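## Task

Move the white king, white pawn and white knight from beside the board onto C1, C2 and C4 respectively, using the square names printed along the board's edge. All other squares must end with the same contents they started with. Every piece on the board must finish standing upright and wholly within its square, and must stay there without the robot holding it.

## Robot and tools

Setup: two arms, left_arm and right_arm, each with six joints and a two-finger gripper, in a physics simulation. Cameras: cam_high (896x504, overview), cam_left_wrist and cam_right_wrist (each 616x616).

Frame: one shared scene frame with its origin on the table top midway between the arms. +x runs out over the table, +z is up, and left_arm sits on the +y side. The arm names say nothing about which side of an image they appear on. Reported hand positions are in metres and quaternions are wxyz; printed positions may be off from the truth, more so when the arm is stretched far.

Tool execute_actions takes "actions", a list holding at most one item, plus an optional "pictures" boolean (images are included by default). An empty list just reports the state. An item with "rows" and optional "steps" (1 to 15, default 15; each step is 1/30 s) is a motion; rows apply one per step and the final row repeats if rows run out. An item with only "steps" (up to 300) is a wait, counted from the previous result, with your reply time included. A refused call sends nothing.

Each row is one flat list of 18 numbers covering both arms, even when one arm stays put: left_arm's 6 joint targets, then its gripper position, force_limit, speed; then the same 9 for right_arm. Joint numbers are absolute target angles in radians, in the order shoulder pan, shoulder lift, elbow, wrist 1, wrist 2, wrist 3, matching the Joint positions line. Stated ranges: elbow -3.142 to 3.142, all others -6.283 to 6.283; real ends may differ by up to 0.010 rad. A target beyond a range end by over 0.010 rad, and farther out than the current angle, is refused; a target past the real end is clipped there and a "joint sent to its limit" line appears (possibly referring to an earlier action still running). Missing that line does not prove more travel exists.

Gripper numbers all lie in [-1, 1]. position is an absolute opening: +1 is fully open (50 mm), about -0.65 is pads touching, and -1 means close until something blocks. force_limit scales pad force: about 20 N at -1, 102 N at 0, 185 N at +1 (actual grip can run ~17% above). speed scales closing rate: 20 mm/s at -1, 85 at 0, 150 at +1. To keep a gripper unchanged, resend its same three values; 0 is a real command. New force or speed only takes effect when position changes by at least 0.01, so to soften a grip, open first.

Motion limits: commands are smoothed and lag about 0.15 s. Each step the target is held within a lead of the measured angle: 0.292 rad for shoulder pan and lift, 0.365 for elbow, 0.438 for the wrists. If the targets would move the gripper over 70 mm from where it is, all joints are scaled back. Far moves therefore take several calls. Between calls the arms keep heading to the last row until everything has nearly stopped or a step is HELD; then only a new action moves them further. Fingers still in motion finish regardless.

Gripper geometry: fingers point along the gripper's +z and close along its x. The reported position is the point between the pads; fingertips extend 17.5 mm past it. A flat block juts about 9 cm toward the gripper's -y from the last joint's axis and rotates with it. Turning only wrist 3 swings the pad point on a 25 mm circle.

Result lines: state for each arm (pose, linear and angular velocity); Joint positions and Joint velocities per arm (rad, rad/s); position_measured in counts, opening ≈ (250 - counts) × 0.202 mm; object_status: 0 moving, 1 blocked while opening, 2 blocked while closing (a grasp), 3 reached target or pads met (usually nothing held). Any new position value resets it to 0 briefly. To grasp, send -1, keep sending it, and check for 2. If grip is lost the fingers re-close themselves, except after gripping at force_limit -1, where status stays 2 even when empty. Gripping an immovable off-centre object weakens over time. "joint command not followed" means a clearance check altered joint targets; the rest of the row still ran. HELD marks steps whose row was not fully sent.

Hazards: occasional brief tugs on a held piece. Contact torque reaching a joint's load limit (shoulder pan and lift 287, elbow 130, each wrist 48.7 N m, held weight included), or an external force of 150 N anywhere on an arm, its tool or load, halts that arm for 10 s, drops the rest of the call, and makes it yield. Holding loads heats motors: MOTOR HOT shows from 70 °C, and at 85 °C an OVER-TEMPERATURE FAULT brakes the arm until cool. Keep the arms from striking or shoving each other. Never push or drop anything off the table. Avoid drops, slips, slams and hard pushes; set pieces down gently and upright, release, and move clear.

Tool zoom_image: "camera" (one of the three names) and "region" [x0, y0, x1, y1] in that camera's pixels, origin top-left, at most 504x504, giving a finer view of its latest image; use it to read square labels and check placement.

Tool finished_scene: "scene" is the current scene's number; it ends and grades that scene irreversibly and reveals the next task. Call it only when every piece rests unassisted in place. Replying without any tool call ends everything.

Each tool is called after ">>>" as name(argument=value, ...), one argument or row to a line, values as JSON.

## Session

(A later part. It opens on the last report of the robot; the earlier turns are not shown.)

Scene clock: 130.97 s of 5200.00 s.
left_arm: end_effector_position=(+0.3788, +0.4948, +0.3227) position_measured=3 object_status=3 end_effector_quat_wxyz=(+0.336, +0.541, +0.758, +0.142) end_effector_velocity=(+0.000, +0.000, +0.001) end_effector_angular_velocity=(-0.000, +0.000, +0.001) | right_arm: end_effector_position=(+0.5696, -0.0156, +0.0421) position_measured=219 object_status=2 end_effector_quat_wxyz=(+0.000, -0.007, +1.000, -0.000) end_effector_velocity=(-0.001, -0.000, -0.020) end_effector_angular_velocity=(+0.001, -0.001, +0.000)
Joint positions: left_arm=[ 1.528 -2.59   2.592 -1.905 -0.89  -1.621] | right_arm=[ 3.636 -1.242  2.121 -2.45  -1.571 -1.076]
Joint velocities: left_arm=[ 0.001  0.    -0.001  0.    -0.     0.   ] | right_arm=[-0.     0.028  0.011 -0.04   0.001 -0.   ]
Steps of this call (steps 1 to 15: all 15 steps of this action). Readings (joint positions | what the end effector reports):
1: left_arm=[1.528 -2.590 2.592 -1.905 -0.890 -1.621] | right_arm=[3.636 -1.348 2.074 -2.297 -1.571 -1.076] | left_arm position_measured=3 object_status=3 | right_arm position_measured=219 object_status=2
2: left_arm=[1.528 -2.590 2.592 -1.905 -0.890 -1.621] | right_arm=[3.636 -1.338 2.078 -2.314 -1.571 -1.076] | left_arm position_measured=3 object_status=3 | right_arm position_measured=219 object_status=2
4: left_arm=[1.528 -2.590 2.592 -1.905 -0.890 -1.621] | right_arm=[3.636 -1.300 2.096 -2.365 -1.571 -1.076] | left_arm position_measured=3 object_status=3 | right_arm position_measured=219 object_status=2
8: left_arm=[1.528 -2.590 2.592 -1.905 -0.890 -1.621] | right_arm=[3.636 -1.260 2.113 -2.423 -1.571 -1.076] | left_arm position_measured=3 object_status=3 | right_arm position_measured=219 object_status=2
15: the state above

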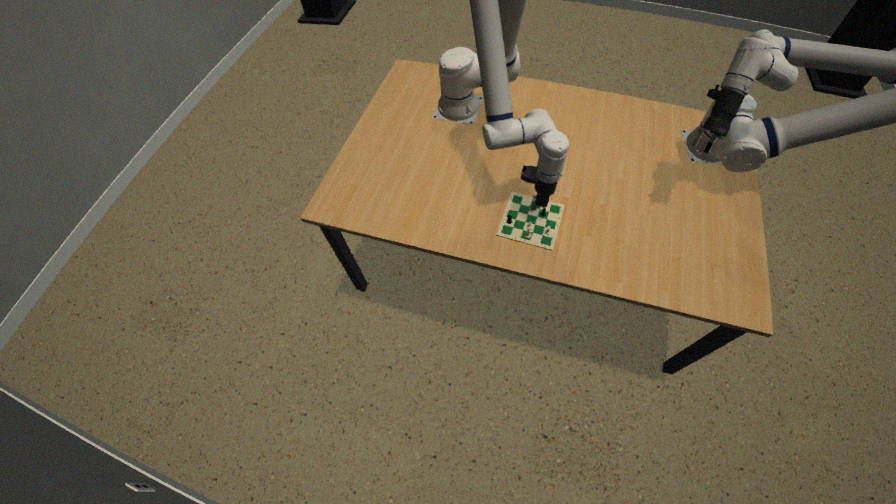

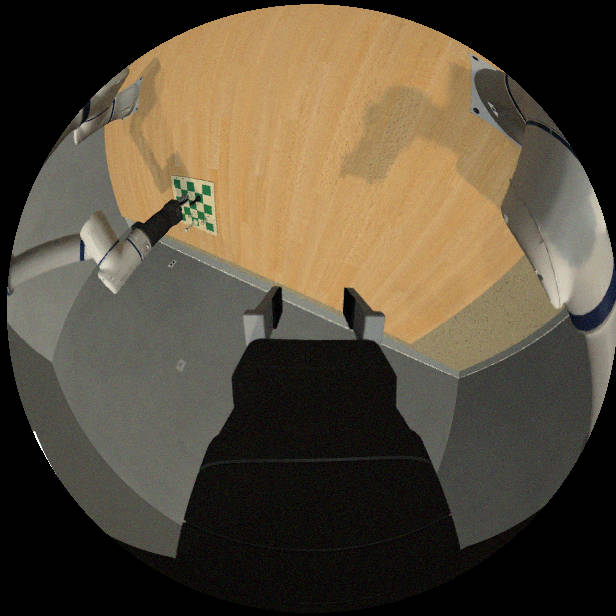

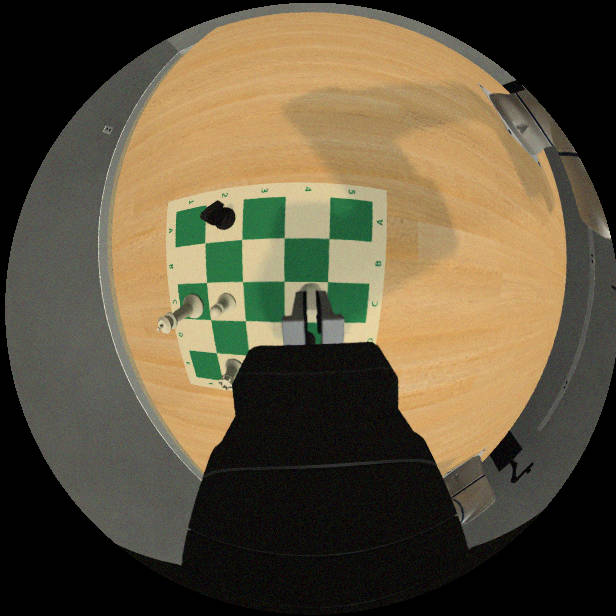

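>>> execute_actions(
  actions=[
    {"rows":[[1.528,-2.59,2.592,-1.905,-0.89,-1.621,1,0,0,3.642,-1.228,2.1083,-2.451,-1.571,-1.07,-1,0.6,0]]},
  ],
  pictures=false,
)

>>> execute_actions(
  actions=[
    {"rows":[[1.528,-2.59,2.592,-1.905,-0.89,-1.621,1,0,0,3.642,-1.228,2.1083,-2.451,-1.571,-1.07,0,0.6,-0.5]]},
  ],
  pictures=false,
)

>>> execute_actions(
  actions=[
    {"rows":[[1.528,-2.59,2.592,-1.905,-0.89,-1.621,1,0,0,3.642,-1.339,2.061,-2.293,-1.571,-1.07,0,0.6,-0.5]]},
  ],
)

>>> zoom_image(
  camera="cam_right_wrist",
  region=[190,190,390,350],
)

Scene clock: 134.97 s of 5200.00 s.
left_arm: end_effector_position=(+0.3788, +0.4948, +0.3227) position_measured=3 object_status=3 end_effector_quat_wxyz=(+0.336, +0.541, +0.758, +0.142) end_effector_velocity=(-0.000, -0.000, -0.000) end_effector_angular_velocity=(+0.000, +0.000, -0.001) | right_arm: end_effector_position=(+0.5730, -0.0092, +0.0388) position_measured=219 object_status=2 end_effector_quat_wxyz=(+0.000, -0.007, +1.000, -0.000) end_effector_velocity=(-0.000, +0.001, -0.001) end_effector_angular_velocity=(-0.002, +0.001, +0.000)
Joint positions: left_arm=[ 1.528 -2.59   2.592 -1.905 -0.89  -1.621] | right_arm=[ 3.642 -1.228  2.109 -2.451 -1.571 -1.07 ]
Joint velocities: left_arm=[-0.001  0.     0.001 -0.    -0.     0.   ] | right_arm=[ 0.002  0.003 -0.002  0.001 -0.001  0.001]
Steps of this call (steps 1 to 15: the robot went on to your last target; steps 16 to 90: nothing new was sent; then 0.50 s passed at rest; steps 91 to 105: all 15 steps of this action). Readings (joint positions | what the end effector reports):
91: left_arm=[1.528 -2.590 2.592 -1.905 -0.890 -1.621] | right_arm=[3.636 -1.238 2.122 -2.455 -1.571 -1.076] | left_arm position_measured=3 object_status=3 | right_arm position_measured=219 object_status=2
92: left_arm=[1.528 -2.590 2.592 -1.905 -0.890 -1.621] | right_arm=[3.637 -1.236 2.121 -2.455 -1.571 -1.075] | left_arm position_measured=3 object_status=3 | right_arm position_measured=219 object_status=2
94: left_arm=[1.528 -2.590 2.592 -1.905 -0.890 -1.621] | right_arm=[3.639 -1.233 2.115 -2.453 -1.571 -1.073] | left_arm position_measured=3 object_status=3 | right_arm position_measured=219 object_status=2
98: left_arm=[1.528 -2.590 2.592 -1.905 -0.890 -1.621] | right_arm=[3.641 -1.230 2.111 -2.452 -1.571 -1.071] | left_arm position_measured=3 object_status=3 | right_arm position_measured=219 object_status=2
105: the state above

Scene clock: 135.47 s of 5200.00 s.
left_arm: end_effector_position=(+0.3788, +0.4948, +0.3227) position_measured=3 object_status=3 end_effector_quat_wxyz=(+0.336, +0.541, +0.758, +0.142) end_effector_velocity=(+0.000, -0.000, +0.000) end_effector_angular_velocity=(+0.000, +0.000, +0.000) | right_arm: end_effector_position=(+0.5730, -0.0090, +0.0386) position_measured=152 object_status=3 end_effector_quat_wxyz=(-0.000, -0.007, +1.000, -0.000) end_effector_velocity=(+0.001, +0.000, +0.001) end_effector_angular_velocity=(+0.000, -0.002, +0.000)
Joint positions: left_arm=[ 1.528 -2.59   2.592 -1.905 -0.89  -1.621] | right_arm=[ 3.642 -1.228  2.108 -2.451 -1.571 -1.07 ]
Joint velocities: left_arm=[-0.     0.001 -0.    -0.     0.    -0.   ] | right_arm=[-0.    -0.001 -0.001  0.    -0.001 -0.   ]
Steps of this call (steps 1 to 15: all 15 steps of this action). Readings (joint positions | what the end effector reports):
1: left_arm=[1.528 -2.590 2.592 -1.905 -0.890 -1.621] | right_arm=[3.642 -1.228 2.109 -2.451 -1.571 -1.070] | left_arm position_measured=3 object_status=3 | right_arm position_measured=216 object_status=0
2: left_arm=[1.528 -2.590 2.592 -1.905 -0.890 -1.621] | right_arm=[3.642 -1.228 2.109 -2.451 -1.571 -1.070] | left_arm position_measured=3 object_status=3 | right_arm position_measured=208 object_status=0
4: left_arm=[1.528 -2.590 2.592 -1.905 -0.890 -1.621] | right_arm=[3.642 -1.228 2.109 -2.451 -1.571 -1.070] | left_arm position_measured=3 object_status=3 | right_arm position_measured=191 object_status=0
8: left_arm=[1.528 -2.590 2.592 -1.905 -0.890 -1.621] | right_arm=[3.642 -1.228 2.108 -2.451 -1.571 -1.070] | left_arm position_measured=3 object_status=3 | right_arm position_measured=157 object_status=0
15: the state above

Scene clock: 135.97 s of 5200.00 s.
left_arm: end_effector_position=(+0.3788, +0.4948, +0.3227) position_measured=3 object_status=3 end_effector_quat_wxyz=(+0.336, +0.541, +0.758, +0.142) end_effector_velocity=(+0.000, +0.001, -0.002) end_effector_angular_velocity=(+0.002, +0.001, +0.001) | right_arm: end_effector_position=(+0.5727, -0.0091, +0.1181) position_measured=152 object_status=3 end_effector_quat_wxyz=(+0.000, -0.007, +1.000, -0.000) end_effector_velocity=(-0.000, -0.000, +0.022) end_effector_angular_velocity=(+0.001, -0.002, -0.001)
Joint positions: left_arm=[ 1.528 -2.59   2.592 -1.905 -0.89  -1.621] | right_arm=[ 3.642 -1.335  2.063 -2.298 -1.571 -1.07 ]
Joint velocities: left_arm=[ 0.001 -0.     0.003 -0.001 -0.    -0.   ] | right_arm=[-0.    -0.028 -0.014  0.04   0.     0.001]
Steps of this call (steps 1 to 15: all 15 steps of this action). Readings (joint positions | what the end effector reports):
1: left_arm=[1.528 -2.590 2.592 -1.905 -0.890 -1.621] | right_arm=[3.642 -1.228 2.108 -2.451 -1.571 -1.070] | left_arm position_measured=3 object_status=3 | right_arm position_measured=152 object_status=3
2: left_arm=[1.528 -2.590 2.592 -1.905 -0.890 -1.621] | right_arm=[3.642 -1.238 2.104 -2.434 -1.571 -1.070] | left_arm position_measured=3 object_status=3 | right_arm position_measured=152 object_status=3
4: left_arm=[1.528 -2.590 2.592 -1.905 -0.890 -1.621] | right_arm=[3.642 -1.276 2.087 -2.384 -1.571 -1.070] | left_arm position_measured=3 object_status=3 | right_arm position_measured=152 object_status=3
8: left_arm=[1.528 -2.590 2.592 -1.905 -0.890 -1.621] | right_arm=[3.642 -1.316 2.071 -2.325 -1.571 -1.070] | left_arm position_measured=3 object_status=3 | right_arm position_measured=152 object_status=3
15: the state above

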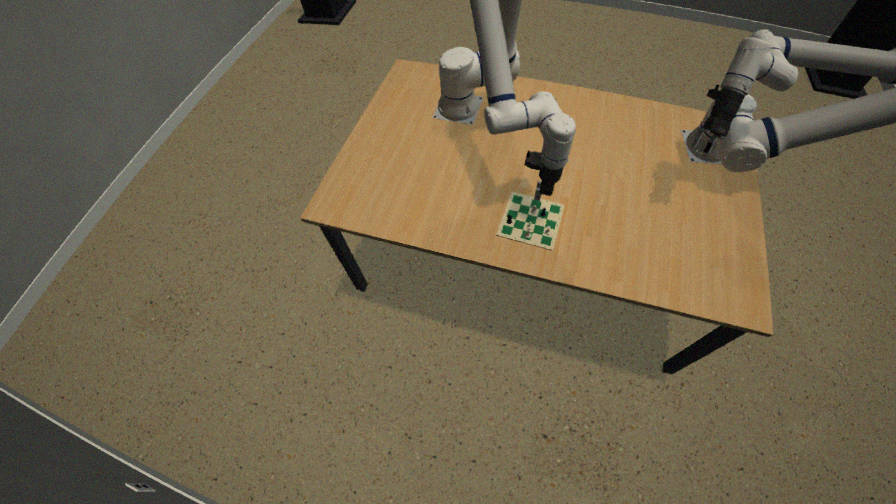

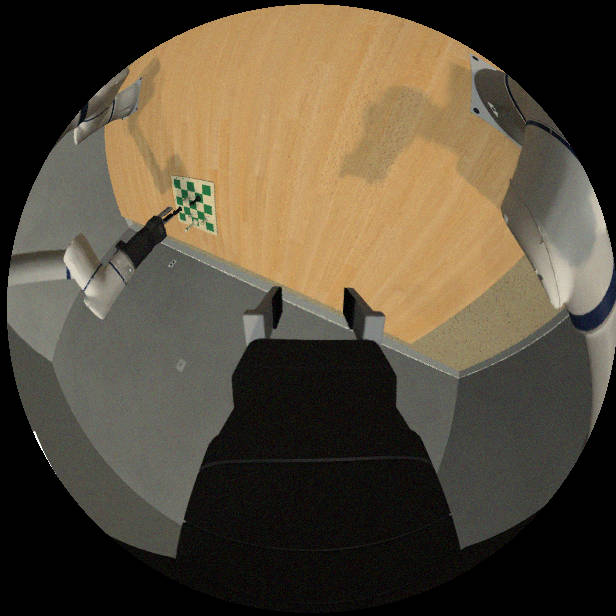

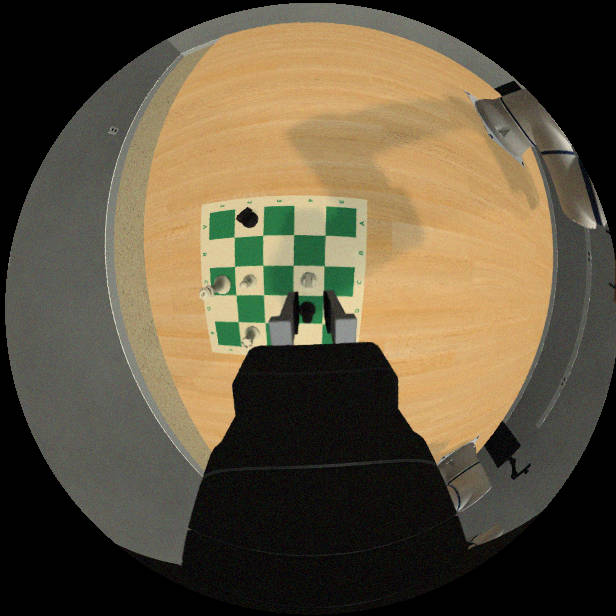

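Region (190, 190, 390, 350) of cam_right_wrist's 616x616 image, scaled by 2.520, with more detail than that image has; it fills the top 403 rows of this view, and the rest is white.

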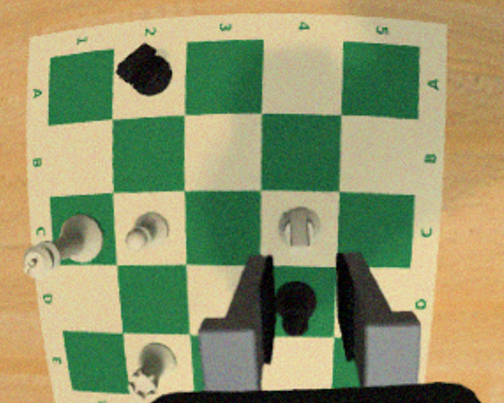

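>>> finished_scene(
  scene=1,
)

The scene is finished: the task was done.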